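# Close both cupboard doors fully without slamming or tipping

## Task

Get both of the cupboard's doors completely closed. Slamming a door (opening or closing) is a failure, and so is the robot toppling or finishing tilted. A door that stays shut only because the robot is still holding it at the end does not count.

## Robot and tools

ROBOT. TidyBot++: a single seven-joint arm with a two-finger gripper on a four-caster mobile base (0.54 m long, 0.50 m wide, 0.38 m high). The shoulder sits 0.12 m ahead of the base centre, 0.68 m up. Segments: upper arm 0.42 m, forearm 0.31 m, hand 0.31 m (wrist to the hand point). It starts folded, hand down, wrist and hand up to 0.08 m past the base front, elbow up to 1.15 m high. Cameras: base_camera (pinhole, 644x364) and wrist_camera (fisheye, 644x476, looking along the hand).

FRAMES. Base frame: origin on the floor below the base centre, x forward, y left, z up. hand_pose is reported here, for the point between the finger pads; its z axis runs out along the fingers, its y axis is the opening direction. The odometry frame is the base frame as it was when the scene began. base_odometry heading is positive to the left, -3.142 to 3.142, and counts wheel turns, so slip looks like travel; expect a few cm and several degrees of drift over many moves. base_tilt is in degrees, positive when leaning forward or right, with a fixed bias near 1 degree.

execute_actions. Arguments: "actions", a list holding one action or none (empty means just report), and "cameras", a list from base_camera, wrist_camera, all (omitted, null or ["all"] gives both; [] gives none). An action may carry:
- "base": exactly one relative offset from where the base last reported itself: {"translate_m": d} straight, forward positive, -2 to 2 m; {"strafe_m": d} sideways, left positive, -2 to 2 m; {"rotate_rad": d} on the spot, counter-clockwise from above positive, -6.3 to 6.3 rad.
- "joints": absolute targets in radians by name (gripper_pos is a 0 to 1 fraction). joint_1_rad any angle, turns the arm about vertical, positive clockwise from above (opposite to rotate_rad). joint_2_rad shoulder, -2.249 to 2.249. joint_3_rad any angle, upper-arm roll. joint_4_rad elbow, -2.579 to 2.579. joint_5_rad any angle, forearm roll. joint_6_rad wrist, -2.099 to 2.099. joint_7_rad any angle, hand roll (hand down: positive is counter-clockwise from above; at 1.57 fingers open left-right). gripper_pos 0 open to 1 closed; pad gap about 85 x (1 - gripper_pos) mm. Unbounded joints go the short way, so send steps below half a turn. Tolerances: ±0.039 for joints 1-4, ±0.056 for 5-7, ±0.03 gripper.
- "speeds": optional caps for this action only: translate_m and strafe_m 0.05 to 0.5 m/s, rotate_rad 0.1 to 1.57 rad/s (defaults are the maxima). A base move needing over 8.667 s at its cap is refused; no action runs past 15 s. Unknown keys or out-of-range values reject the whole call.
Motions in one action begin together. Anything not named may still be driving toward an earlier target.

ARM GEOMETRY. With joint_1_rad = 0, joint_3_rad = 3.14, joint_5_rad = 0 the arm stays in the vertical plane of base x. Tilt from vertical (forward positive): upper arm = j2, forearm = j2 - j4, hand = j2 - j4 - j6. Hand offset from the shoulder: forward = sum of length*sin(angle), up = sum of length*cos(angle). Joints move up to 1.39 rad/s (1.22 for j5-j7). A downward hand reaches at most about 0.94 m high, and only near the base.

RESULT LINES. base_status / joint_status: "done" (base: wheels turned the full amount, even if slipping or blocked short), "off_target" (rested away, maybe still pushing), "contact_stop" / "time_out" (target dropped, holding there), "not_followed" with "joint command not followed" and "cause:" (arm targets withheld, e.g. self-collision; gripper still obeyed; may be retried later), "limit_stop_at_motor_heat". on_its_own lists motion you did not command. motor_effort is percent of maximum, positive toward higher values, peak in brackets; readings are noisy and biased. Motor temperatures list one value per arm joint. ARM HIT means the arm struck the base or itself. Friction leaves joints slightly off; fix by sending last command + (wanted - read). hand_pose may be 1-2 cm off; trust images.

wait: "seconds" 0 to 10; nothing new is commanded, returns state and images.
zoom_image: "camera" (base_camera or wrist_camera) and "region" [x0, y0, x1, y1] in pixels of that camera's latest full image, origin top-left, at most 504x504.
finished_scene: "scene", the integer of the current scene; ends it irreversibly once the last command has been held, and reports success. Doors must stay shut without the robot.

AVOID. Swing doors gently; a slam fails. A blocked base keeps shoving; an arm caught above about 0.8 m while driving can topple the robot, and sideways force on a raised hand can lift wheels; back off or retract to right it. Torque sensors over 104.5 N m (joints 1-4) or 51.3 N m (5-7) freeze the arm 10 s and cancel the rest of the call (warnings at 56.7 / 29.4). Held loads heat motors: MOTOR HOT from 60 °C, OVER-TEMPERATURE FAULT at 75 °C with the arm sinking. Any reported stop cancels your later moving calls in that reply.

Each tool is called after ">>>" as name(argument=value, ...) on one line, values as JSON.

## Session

>>> execute_actions(actions=[])

Scene clock: 0.00 s.
Motor temperatures (°C, as the motors report them): [35 34 29 32 35 39 38]
base_odometry: x=+0.000 y=+0.000 heading=+0.000 (m, m, rad; odometry frame)
base_tilt: forward=-0.2 right=-0.5 (deg)
base_status: not commanded
joint_positions: joint_1_rad=-0.042 joint_2_rad=-0.350 joint_3_rad=+3.114 joint_4_rad=-2.562 joint_5_rad=+0.040 joint_6_rad=-0.889 joint_7_rad=+1.568 gripper_pos=+0.000
joint_status: not commanded
motor_effort: joint_1_rad=+0 joint_2_rad=+0 joint_3_rad=+1 joint_4_rad=+11 joint_5_rad=+1 joint_6_rad=+0 joint_7_rad=+0 (%)
hand_pose: x=+0.2396 y=-0.0010 z=+0.5782 quat_wxyz=(+0.020, +0.999, +0.045, +0.021) (m; base frame)
pictures: base_camera, wrist_camera
Images, in order (width x height): base_camera 644x364, wrist_camera 644x476.

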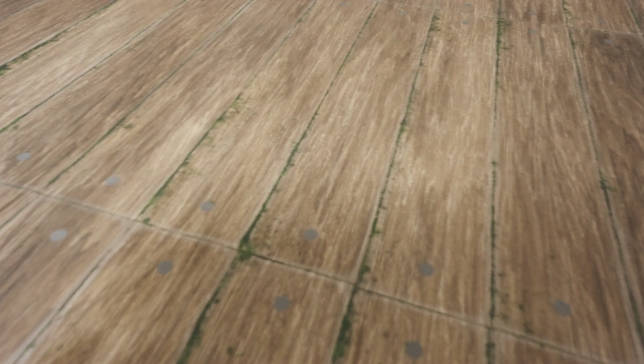

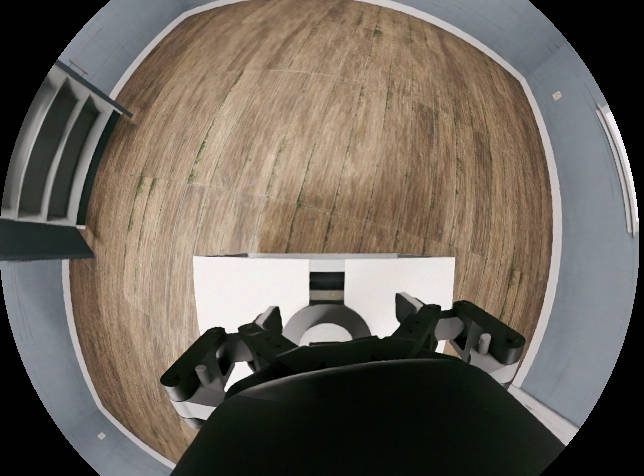

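>>> execute_actions(actions=[{"base":{"rotate_rad":1.25},"joints":{"joint_1_rad":0,"joint_2_rad":0.35,"joint_3_rad":3.14,"joint_4_rad":-1.55,"joint_5_rad":0,"joint_6_rad":0.0,"gripper_pos":1}}])

Scene clock: 7.13 s.
Motor temperatures (°C, as the motors report them): [35 34 29 32 35 39 38]
base_odometry: x=+0.000 y=+0.000 heading=+1.249 (m, m, rad; odometry frame)
base_tilt: forward=-0.2 right=-0.5 (deg)
base_status: done
joint_positions: joint_1_rad=-0.012 joint_2_rad=+0.326 joint_3_rad=+3.130 joint_4_rad=-1.560 joint_5_rad=+0.037 joint_6_rad=-0.025 joint_7_rad=+1.568 gripper_pos=+0.999
joint_status: all done
motor_effort: joint_1_rad=-1(3) joint_2_rad=-34(34) joint_3_rad=+0(2) joint_4_rad=+21(21) joint_5_rad=+0(1) joint_6_rad=+10(10) joint_7_rad=+0(0) (%)
hand_pose: x=+0.8458 y=+0.0175 z=+0.8787 quat_wxyz=(+0.002, +0.817, +0.022, +0.577) (m; base frame)
pictures: base_camera, wrist_camera
Images, in order (width x height): base_camera 644x364, wrist_camera 644x476.

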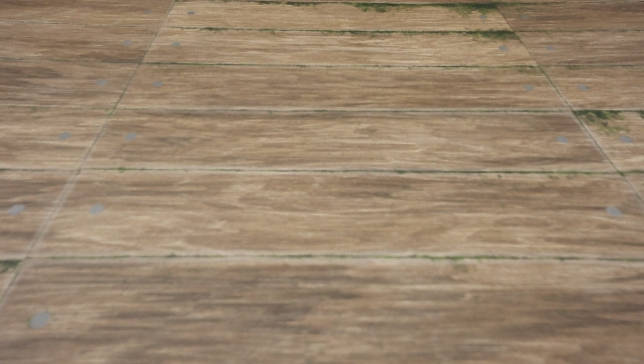

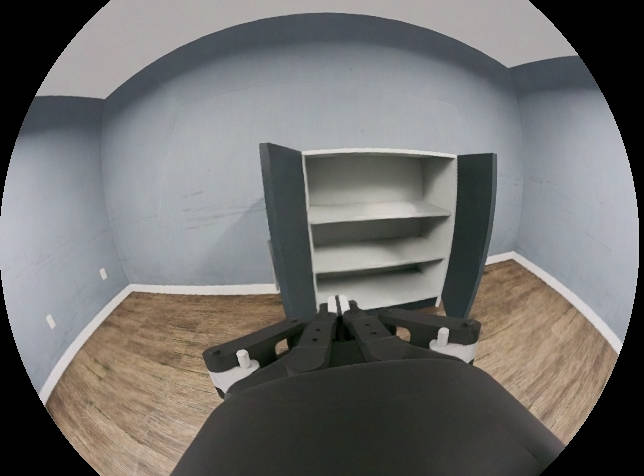

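>>> execute_actions(actions=[{"base":{"strafe_m":0.7},"joints":{"joint_1_rad":0.5,"joint_7_rad":2.8}}])

>>> execute_actions(actions=[{"base":{"translate_m":0.75}}])

Scene clock: 16.07 s.
Motor temperatures (°C, as the motors report them): [35 34 29 32 35 39 38]
base_odometry: x=-0.665 y=+0.220 heading=+1.250 (m, m, rad; odometry frame)
base_tilt: forward=-0.2 right=-0.5 (deg)
base_status: done
joint_positions: joint_1_rad=+0.490 joint_2_rad=+0.327 joint_3_rad=+3.134 joint_4_rad=-1.560 joint_5_rad=+0.037 joint_6_rad=-0.025 joint_7_rad=+2.781 gripper_pos=+0.999
joint_status: all done
motor_effort: joint_1_rad=+0(2) joint_2_rad=-34(35) joint_3_rad=+0(1) joint_4_rad=+21(21) joint_5_rad=+0(1) joint_6_rad=+10(11) joint_7_rad=+0(0) (%)
hand_pose: x=+0.7631 y=-0.3373 z=+0.8786 quat_wxyz=(+0.439, +0.758, +0.304, +0.374) (m; base frame)
pictures: base_camera, wrist_camera
Images, in order (width x height): base_camera 644x364, wrist_camera 644x476.

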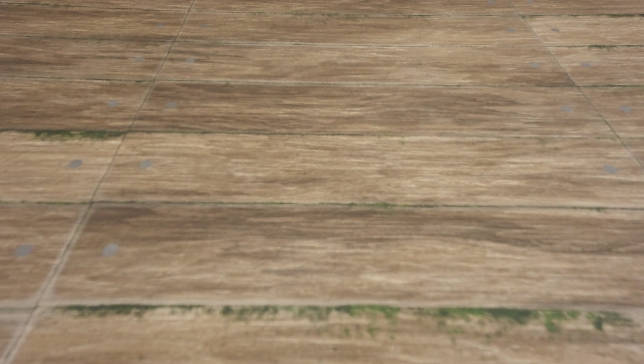

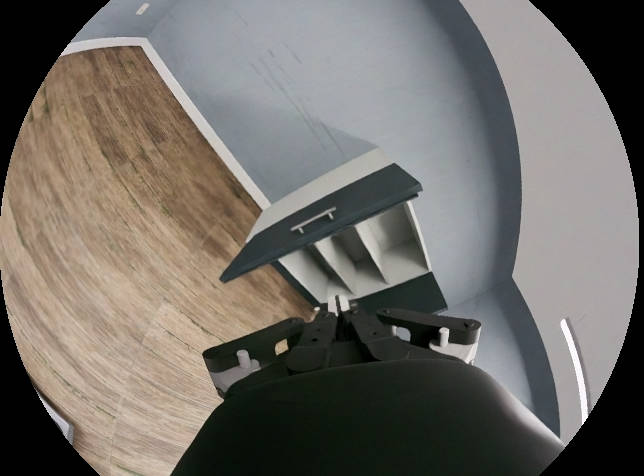

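Scene clock: 18.93 s.
Motor temperatures (°C, as the motors report them): [35 34 29 32 35 39 38]
base_odometry: x=-0.429 y=+0.932 heading=+1.251 (m, m, rad; odometry frame)
base_tilt: forward=-0.2 right=-0.5 (deg)
base_status: done
joint_positions: joint_1_rad=+0.491 joint_2_rad=+0.332 joint_3_rad=+3.134 joint_4_rad=-1.559 joint_5_rad=+0.037 joint_6_rad=-0.024 joint_7_rad=+2.781 gripper_pos=+0.999
joint_status: not commanded
motor_effort: joint_1_rad=+0(1) joint_2_rad=-34(35) joint_3_rad=+0(1) joint_4_rad=+21(22) joint_5_rad=-1(0) joint_6_rad=+10(11) joint_7_rad=+0(0) (%)
hand_pose: x=+0.7641 y=-0.3387 z=+0.8756 quat_wxyz=(+0.438, +0.759, +0.304, +0.373) (m; base frame)
pictures: base_camera, wrist_camera
Images, in order (width x height): base_camera 644x364, wrist_camera 644x476.

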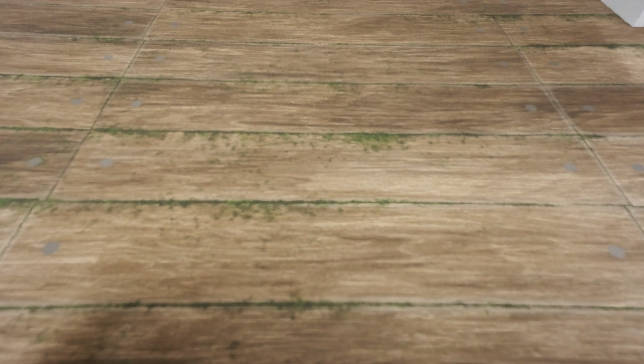

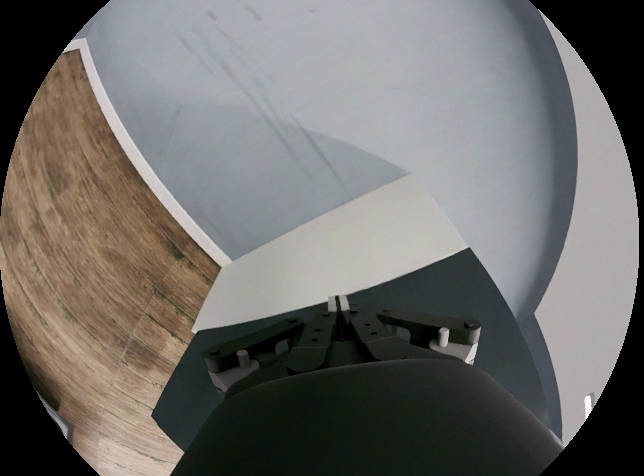

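>>> execute_actions(actions=[{"base":{"translate_m":-0.07}}], cameras=[])

>>> execute_actions(actions=[{"base":{"strafe_m":-0.48},"speeds":{"strafe_m":0.08}}])

Scene clock: 30.23 s.
Motor temperatures (°C, as the motors report them): [35 34 29 32 35 39 38]
base_odometry: x=-0.451 y=+0.866 heading=+1.251 (m, m, rad; odometry frame)
base_tilt: forward=-0.2 right=-0.5 (deg)
base_status: done
joint_positions: joint_1_rad=+0.493 joint_2_rad=+0.334 joint_3_rad=+3.134 joint_4_rad=-1.558 joint_5_rad=+0.037 joint_6_rad=-0.024 joint_7_rad=+2.781 gripper_pos=+0.999
joint_status: not commanded
motor_effort: joint_1_rad=-1(4) joint_2_rad=-33(37) joint_3_rad=+0(3) joint_4_rad=+21(22) joint_5_rad=-1(0) joint_6_rad=+10(10) joint_7_rad=+0(0) (%)
hand_pose: x=+0.7639 y=-0.3402 z=+0.8744 quat_wxyz=(+0.438, +0.760, +0.303, +0.373) (m; base frame)
pictures: none
No camera images: the call's "cameras" was empty. Leave "cameras" out to get every camera's image.

Scene clock: 36.77 s.
Motor temperatures (°C, as the motors report them): [35 34 29 32 35 39 38]
base_odometry: x=+0.005 y=+0.715 heading=+1.251 (m, m, rad; odometry frame)
base_tilt: forward=-0.2 right=-0.5 (deg)
base_status: done
joint_positions: joint_1_rad=+0.494 joint_2_rad=+0.334 joint_3_rad=+3.134 joint_4_rad=-1.558 joint_5_rad=+0.037 joint_6_rad=-0.023 joint_7_rad=+2.781 gripper_pos=+0.999
joint_status: not commanded
motor_effort: joint_1_rad=+0(4) joint_2_rad=-34(36) joint_3_rad=+0(4) joint_4_rad=+21(22) joint_5_rad=+0(0) joint_6_rad=+10(12) joint_7_rad=+0(0) (%)
hand_pose: x=+0.7638 y=-0.3406 z=+0.8748 quat_wxyz=(+0.438, +0.760, +0.303, +0.373) (m; base frame)
pictures: base_camera, wrist_camera
Images, in order (width x height): base_camera 644x364, wrist_camera 644x476.

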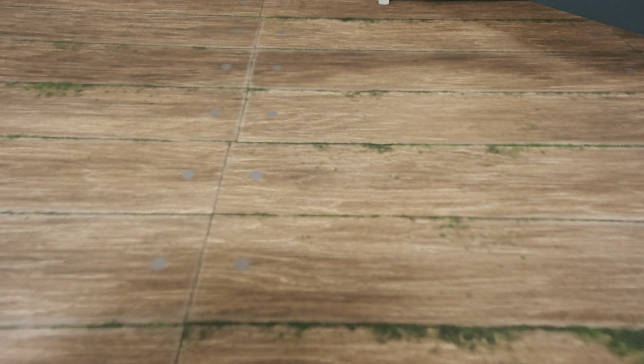

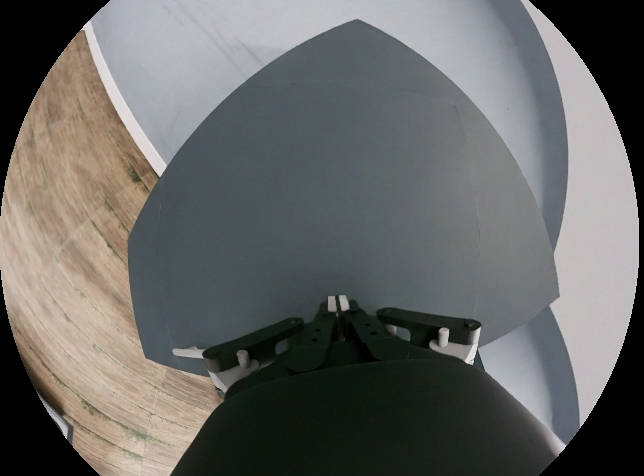

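>>> execute_actions(actions=[{"base":{"translate_m":0.22},"speeds":{"translate_m":0.05},"joints":{"joint_7_rad":2.2}}])

Scene clock: 54.17 s.
Motor temperatures (°C, as the motors report them): [35 35 29 33 35 39 38]
base_odometry: x=+0.074 y=+0.924 heading=+1.251 (m, m, rad; odometry frame)
base_tilt: forward=-0.2 right=-0.5 (deg)
base_status: done
joint_positions: joint_1_rad=+0.494 joint_2_rad=+0.335 joint_3_rad=+3.134 joint_4_rad=-1.558 joint_5_rad=+0.037 joint_6_rad=-0.023 joint_7_rad=+2.200 gripper_pos=+0.999
joint_status: all done
motor_effort: joint_1_rad=+0(2) joint_2_rad=-34(36) joint_3_rad=+0(1) joint_4_rad=+21(23) joint_5_rad=+0(0) joint_6_rad=+10(11) joint_7_rad=+0(0) (%)
hand_pose: x=+0.7639 y=-0.3409 z=+0.8747 quat_wxyz=(+0.313, +0.815, +0.072, +0.483) (m; base frame)
pictures: base_camera, wrist_camera
Images, in order (width x height): base_camera 644x364, wrist_camera 644x476.

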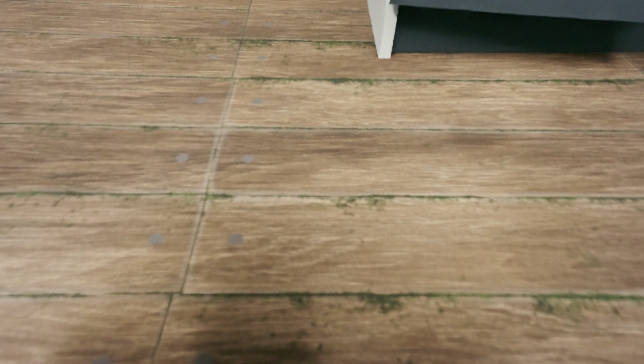

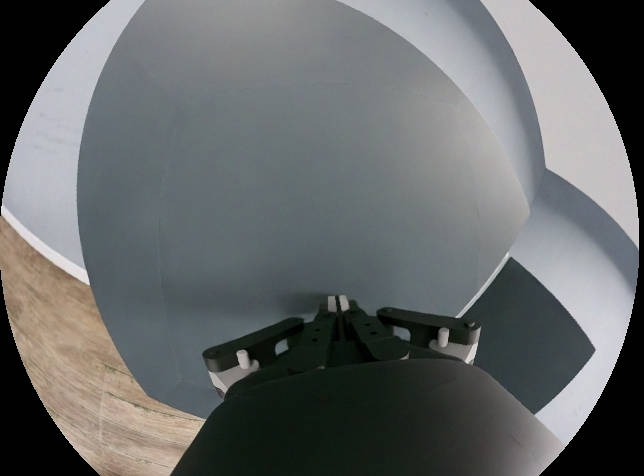

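>>> execute_actions(actions=[{"base":{"translate_m":0.055},"speeds":{"translate_m":0.05}}])

Scene clock: 61.63 s.
Motor temperatures (°C, as the motors report them): [35 35 29 33 35 39 38]
base_odometry: x=+0.092 y=+0.976 heading=+1.250 (m, m, rad; odometry frame)
base_tilt: forward=-0.2 right=-0.5 (deg)
base_status: done
joint_positions: joint_1_rad=+0.496 joint_2_rad=+0.336 joint_3_rad=+3.135 joint_4_rad=-1.558 joint_5_rad=+0.037 joint_6_rad=-0.023 joint_7_rad=+2.200 gripper_pos=+0.999
joint_status: not commanded
motor_effort: joint_1_rad=-2(4) joint_2_rad=-31(39) joint_3_rad=-1(2) joint_4_rad=+23(26) joint_5_rad=+0(0) joint_6_rad=+12(16) joint_7_rad=+0(0) (%)
hand_pose: x=+0.7630 y=-0.3429 z=+0.8740 quat_wxyz=(+0.314, +0.815, +0.071, +0.482) (m; base frame)
pictures: base_camera, wrist_camera
Images, in order (width x height): base_camera 644x364, wrist_camera 644x476.

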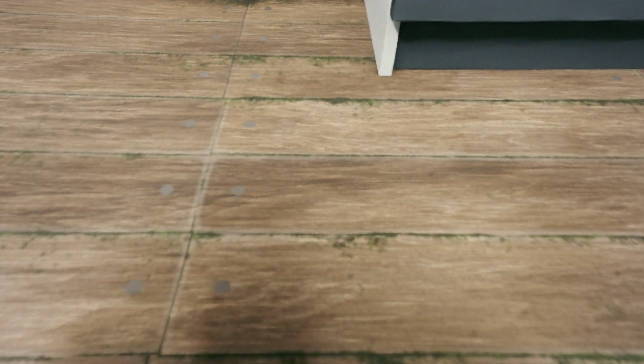

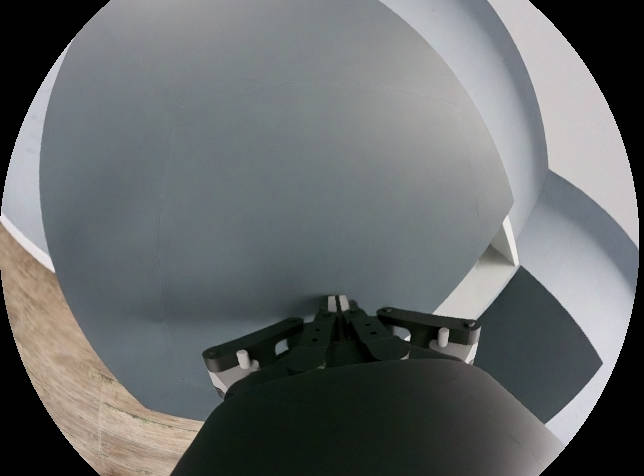

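>>> execute_actions(actions=[{"base":{"translate_m":-0.36},"joints":{"joint_6_rad":-1.3,"joint_7_rad":0.6}}], cameras=[])

>>> execute_actions(actions=[{"base":{"strafe_m":-1.15},"joints":{"joint_1_rad":-0.2}}])

>>> execute_actions(actions=[{"joints":{"joint_6_rad":0}}])

Scene clock: 73.30 s.
Motor temperatures (°C, as the motors report them): [35 35 29 33 35 39 38]
base_odometry: x=-0.021 y=+0.634 heading=+1.251 (m, m, rad; odometry frame)
base_tilt: forward=-0.2 right=-0.5 (deg)
base_status: done
joint_positions: joint_1_rad=+0.497 joint_2_rad=+0.342 joint_3_rad=+3.136 joint_4_rad=-1.550 joint_5_rad=+0.034 joint_6_rad=-1.293 joint_7_rad=+0.600 gripper_pos=+0.999
joint_status: all done
motor_effort: joint_1_rad=+0(2) joint_2_rad=-29(38) joint_3_rad=+0(1) joint_4_rad=+15(22) joint_5_rad=+1(0) joint_6_rad=+0(11) joint_7_rad=+0(1) (%)
hand_pose: x=+0.4904 y=-0.2090 z=+0.6681 quat_wxyz=(+0.020, +0.747, -0.664, -0.017) (m; base frame)
pictures: none
No camera images: the call's "cameras" was empty. Leave "cameras" out to get every camera's image.

Scene clock: 76.97 s.
Motor temperatures (°C, as the motors report them): [35 35 29 33 35 39 38]
base_odometry: x=+1.070 y=+0.272 heading=+1.250 (m, m, rad; odometry frame)
base_tilt: forward=-0.2 right=-0.5 (deg)
base_status: done
joint_positions: joint_1_rad=-0.189 joint_2_rad=+0.342 joint_3_rad=+3.136 joint_4_rad=-1.550 joint_5_rad=+0.032 joint_6_rad=-1.293 joint_7_rad=+0.600 gripper_pos=+0.999
joint_status: all done
motor_effort: joint_1_rad=+0(3) joint_2_rad=-29(31) joint_3_rad=+0(2) joint_4_rad=+16(17) joint_5_rad=+0(1) joint_6_rad=+1(0) joint_7_rad=+0(0) (%)
hand_pose: x=+0.5386 y=+0.0744 z=+0.6681 quat_wxyz=(+0.024, +0.927, -0.374, -0.010) (m; base frame)
pictures: base_camera, wrist_camera
Images, in order (width x height): base_camera 644x364, wrist_camera 644x476.

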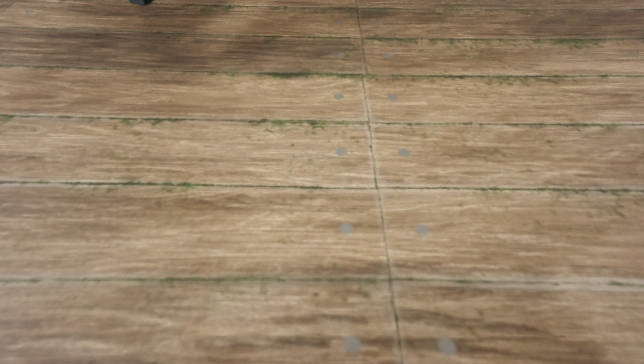

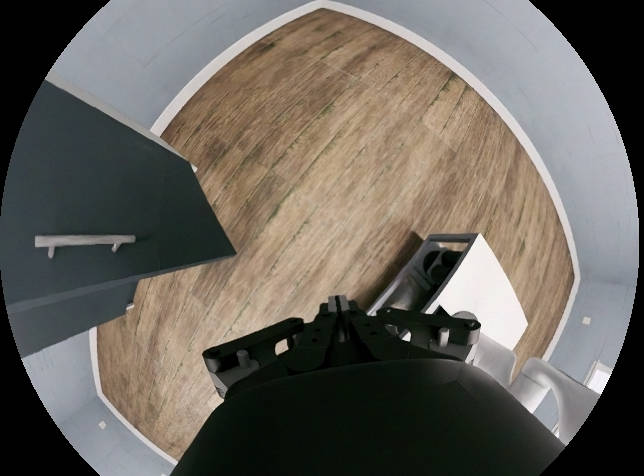

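Scene clock: 78.53 s.
Motor temperatures (°C, as the motors report them): [35 35 29 33 35 39 38]
base_odometry: x=+1.070 y=+0.272 heading=+1.250 (m, m, rad; odometry frame)
base_tilt: forward=-0.2 right=-0.5 (deg)
base_status: not commanded
joint_positions: joint_1_rad=-0.189 joint_2_rad=+0.342 joint_3_rad=+3.136 joint_4_rad=-1.548 joint_5_rad=+0.032 joint_6_rad=-0.007 joint_7_rad=+0.600 gripper_pos=+0.999
joint_status: all done
motor_effort: joint_1_rad=+0(0) joint_2_rad=-34(35) joint_3_rad=+0(0) joint_4_rad=+21(21) joint_5_rad=+1(0) joint_6_rad=+10(9) joint_7_rad=+0(0) (%)
hand_pose: x=+0.8394 y=+0.1428 z=+0.8798 quat_wxyz=(-0.314, +0.757, -0.296, +0.491) (m; base frame)
pictures: base_camera, wrist_camera
Images, in order (width x height): base_camera 644x364, wrist_camera 644x476.

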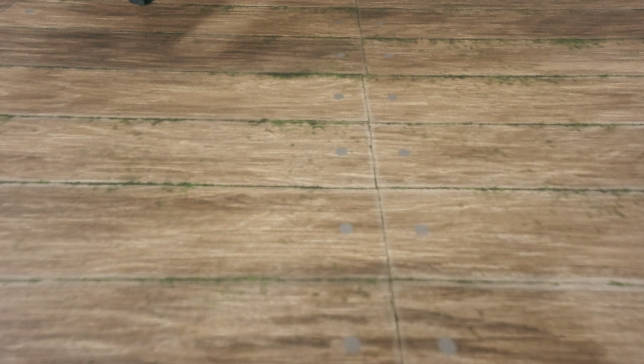

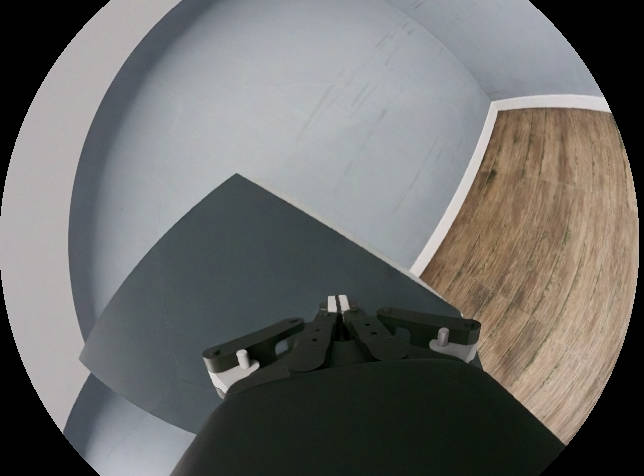

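Edge is further than expected (~0.8); advance a bit.

>>> execute_actions(actions=[{"base":{"translate_m":0.09}}], cameras=[])

>>> execute_actions(actions=[{"base":{"strafe_m":0.33},"speeds":{"strafe_m":0.08}}])

>>> execute_actions(actions=[{"base":{"translate_m":0.2},"speeds":{"translate_m":0.05},"joints":{"joint_7_rad":1.2}}])

Scene clock: 85.93 s.
Motor temperatures (°C, as the motors report them): [35 35 29 33 35 39 38]
base_odometry: x=+1.099 y=+0.357 heading=+1.250 (m, m, rad; odometry frame)
base_tilt: forward=-0.2 right=-0.5 (deg)
base_status: done
joint_positions: joint_1_rad=-0.189 joint_2_rad=+0.345 joint_3_rad=+3.136 joint_4_rad=-1.548 joint_5_rad=+0.032 joint_6_rad=-0.007 joint_7_rad=+0.600 gripper_pos=+0.999
joint_status: not commanded
motor_effort: joint_1_rad=+0(2) joint_2_rad=-34(38) joint_3_rad=+1(1) joint_4_rad=+21(22) joint_5_rad=+0(0) joint_6_rad=+10(11) joint_7_rad=+0(0) (%)
hand_pose: x=+0.8399 y=+0.1429 z=+0.8775 quat_wxyz=(-0.313, +0.757, -0.297, +0.490) (m; base frame)
pictures: none
No camera images: the call's "cameras" was empty. Leave "cameras" out to get every camera's image.

Scene clock: 90.57 s.
Motor temperatures (°C, as the motors report them): [35 35 29 33 35 39 38]
base_odometry: x=+0.786 y=+0.462 heading=+1.250 (m, m, rad; odometry frame)
base_tilt: forward=-0.2 right=-0.6 (deg)
base_status: done
joint_positions: joint_1_rad=-0.195 joint_2_rad=+0.345 joint_3_rad=+3.142 joint_4_rad=-1.548 joint_5_rad=+0.031 joint_6_rad=-0.007 joint_7_rad=+0.600 gripper_pos=+0.999
joint_status: not commanded
motor_effort: joint_1_rad=+0(5) joint_2_rad=-34(35) joint_3_rad=+0(3) joint_4_rad=+21(22) joint_5_rad=+0(0) joint_6_rad=+10(11) joint_7_rad=+0(1) (%)
hand_pose: x=+0.8399 y=+0.1431 z=+0.8775 quat_wxyz=(-0.312, +0.758, -0.296, +0.491) (m; base frame)
pictures: base_camera, wrist_camera
Images, in order (width x height): base_camera 644x364, wrist_camera 644x476.

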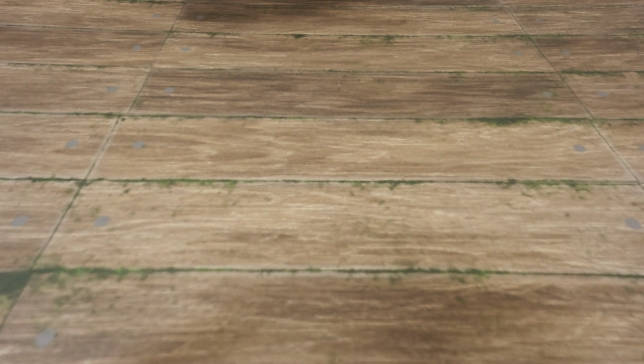

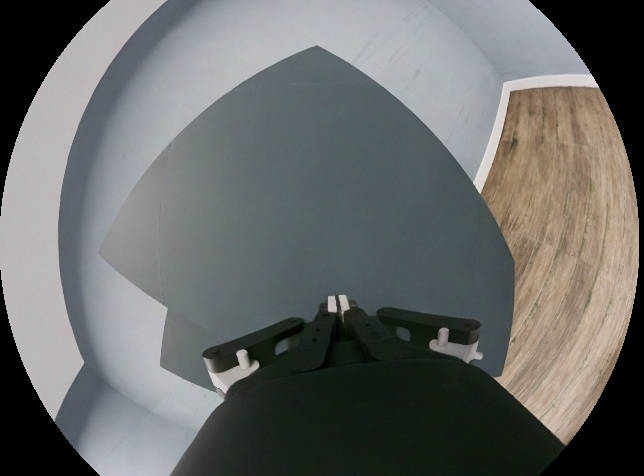

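Scene clock: 95.03 s.
Motor temperatures (°C, as the motors report them): [35 35 29 33 35 39 38]
base_odometry: x=+0.848 y=+0.652 heading=+1.250 (m, m, rad; odometry frame)
base_tilt: forward=-0.2 right=-0.5 (deg)
base_status: done
joint_positions: joint_1_rad=-0.195 joint_2_rad=+0.345 joint_3_rad=+3.142 joint_4_rad=-1.549 joint_5_rad=+0.031 joint_6_rad=-0.007 joint_7_rad=+1.200 gripper_pos=+0.999
joint_status: all done
motor_effort: joint_1_rad=+0(1) joint_2_rad=-35(38) joint_3_rad=+0(1) joint_4_rad=+21(23) joint_5_rad=+0(0) joint_6_rad=+10(11) joint_7_rad=+0(0) (%)
hand_pose: x=+0.8398 y=+0.1431 z=+0.8774 quat_wxyz=(-0.153, +0.811, -0.059, +0.561) (m; base frame)
pictures: base_camera, wrist_camera
Images, in order (width x height): base_camera 644x364, wrist_camera 644x476.

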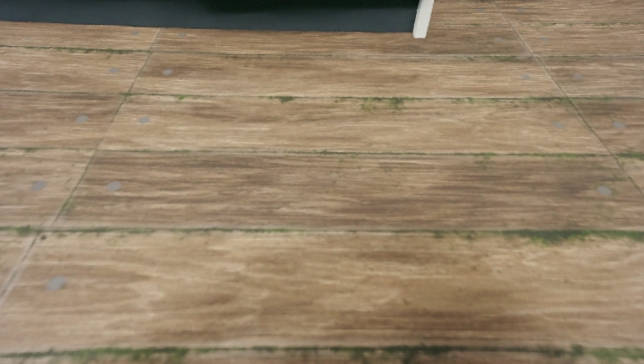

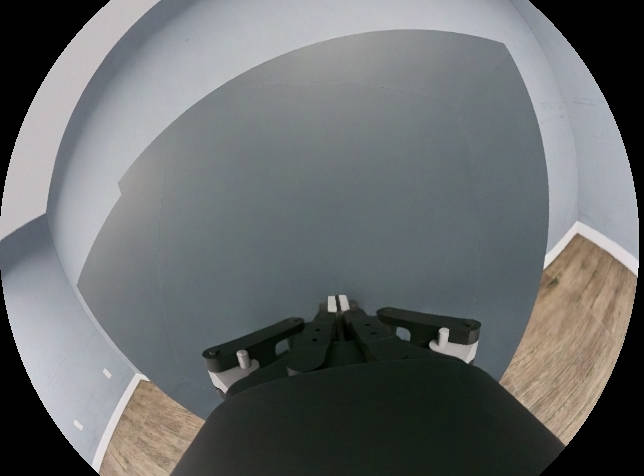

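>>> execute_actions(actions=[{"base":{"translate_m":0.055},"speeds":{"translate_m":0.05}}])

>>> execute_actions(actions=[{"base":{"translate_m":-0.12}}])

Scene clock: 103.07 s.
Motor temperatures (°C, as the motors report them): [35 35 29 33 35 39 38]
base_odometry: x=+0.865 y=+0.703 heading=+1.250 (m, m, rad; odometry frame)
base_tilt: forward=-0.2 right=-0.5 (deg)
base_status: done
joint_positions: joint_1_rad=-0.200 joint_2_rad=+0.271 joint_3_rad=+3.135 joint_4_rad=-1.612 joint_5_rad=+0.031 joint_6_rad=-0.058 joint_7_rad=+1.200 gripper_pos=+0.999
joint_status: not commanded
motor_effort: joint_1_rad=+3(3) joint_2_rad=-16(37) joint_3_rad=+3(4) joint_4_rad=+33(34) joint_5_rad=+0(1) joint_6_rad=+22(24) joint_7_rad=+0(0) (%)
hand_pose: x=+0.8061 y=+0.1438 z=+0.8781 quat_wxyz=(-0.152, +0.823, -0.056, +0.544) (m; base frame)
pictures: base_camera, wrist_camera
Images, in order (width x height): base_camera 644x364, wrist_camera 644x476.

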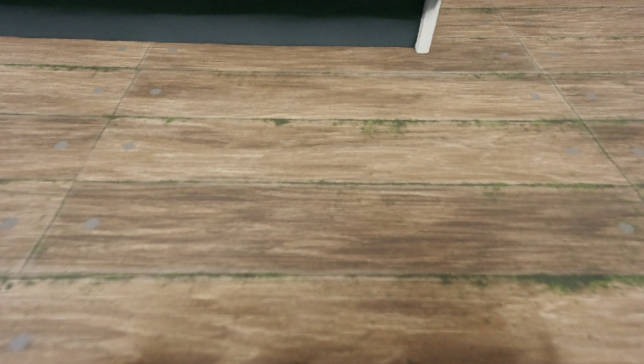

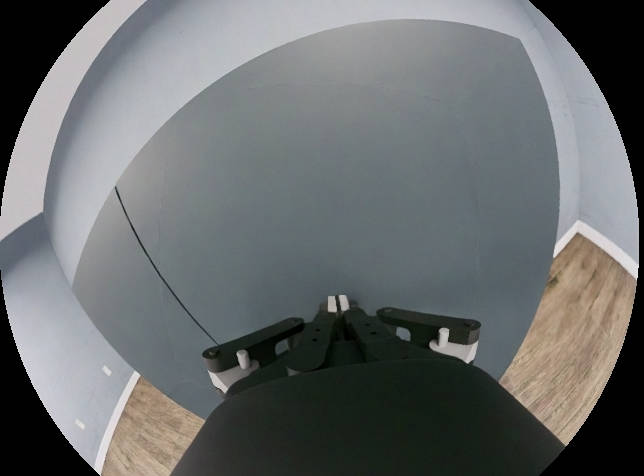

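Scene clock: 104.40 s.
Motor temperatures (°C, as the motors report them): [35 35 29 33 35 39 38]
base_odometry: x=+0.827 y=+0.589 heading=+1.250 (m, m, rad; odometry frame)
base_tilt: forward=-0.2 right=-0.5 (deg)
base_status: done
joint_positions: joint_1_rad=-0.199 joint_2_rad=+0.348 joint_3_rad=+3.138 joint_4_rad=-1.549 joint_5_rad=+0.031 joint_6_rad=-0.024 joint_7_rad=+1.200 gripper_pos=+0.999
joint_status: not commanded
motor_effort: joint_1_rad=+0(2) joint_2_rad=-33(39) joint_3_rad=+0(3) joint_4_rad=+21(32) joint_5_rad=+0(1) joint_6_rad=+10(21) joint_7_rad=+0(1) (%)
hand_pose: x=+0.8375 y=+0.1482 z=+0.8694 quat_wxyz=(-0.153, +0.818, -0.057, +0.552) (m; base frame)
pictures: base_camera, wrist_camera
Images, in order (width x height): base_camera 644x364, wrist_camera 644x476.

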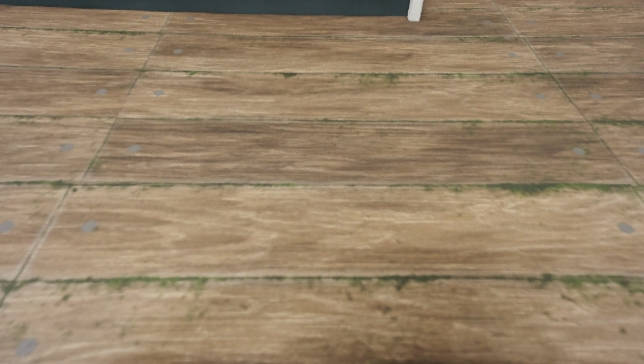

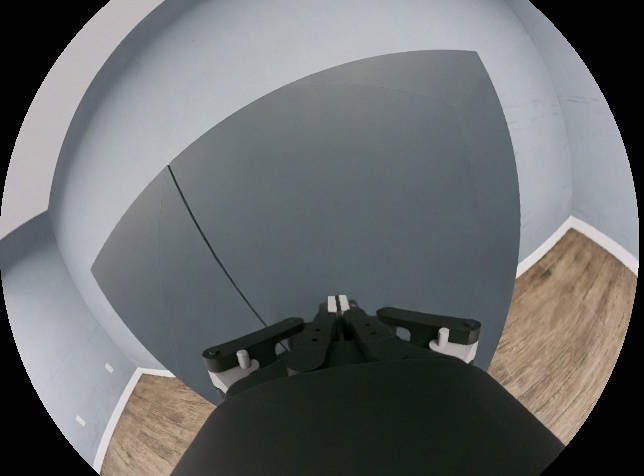

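>>> finished_scene(scene=2)

The scene is finished: the task was done.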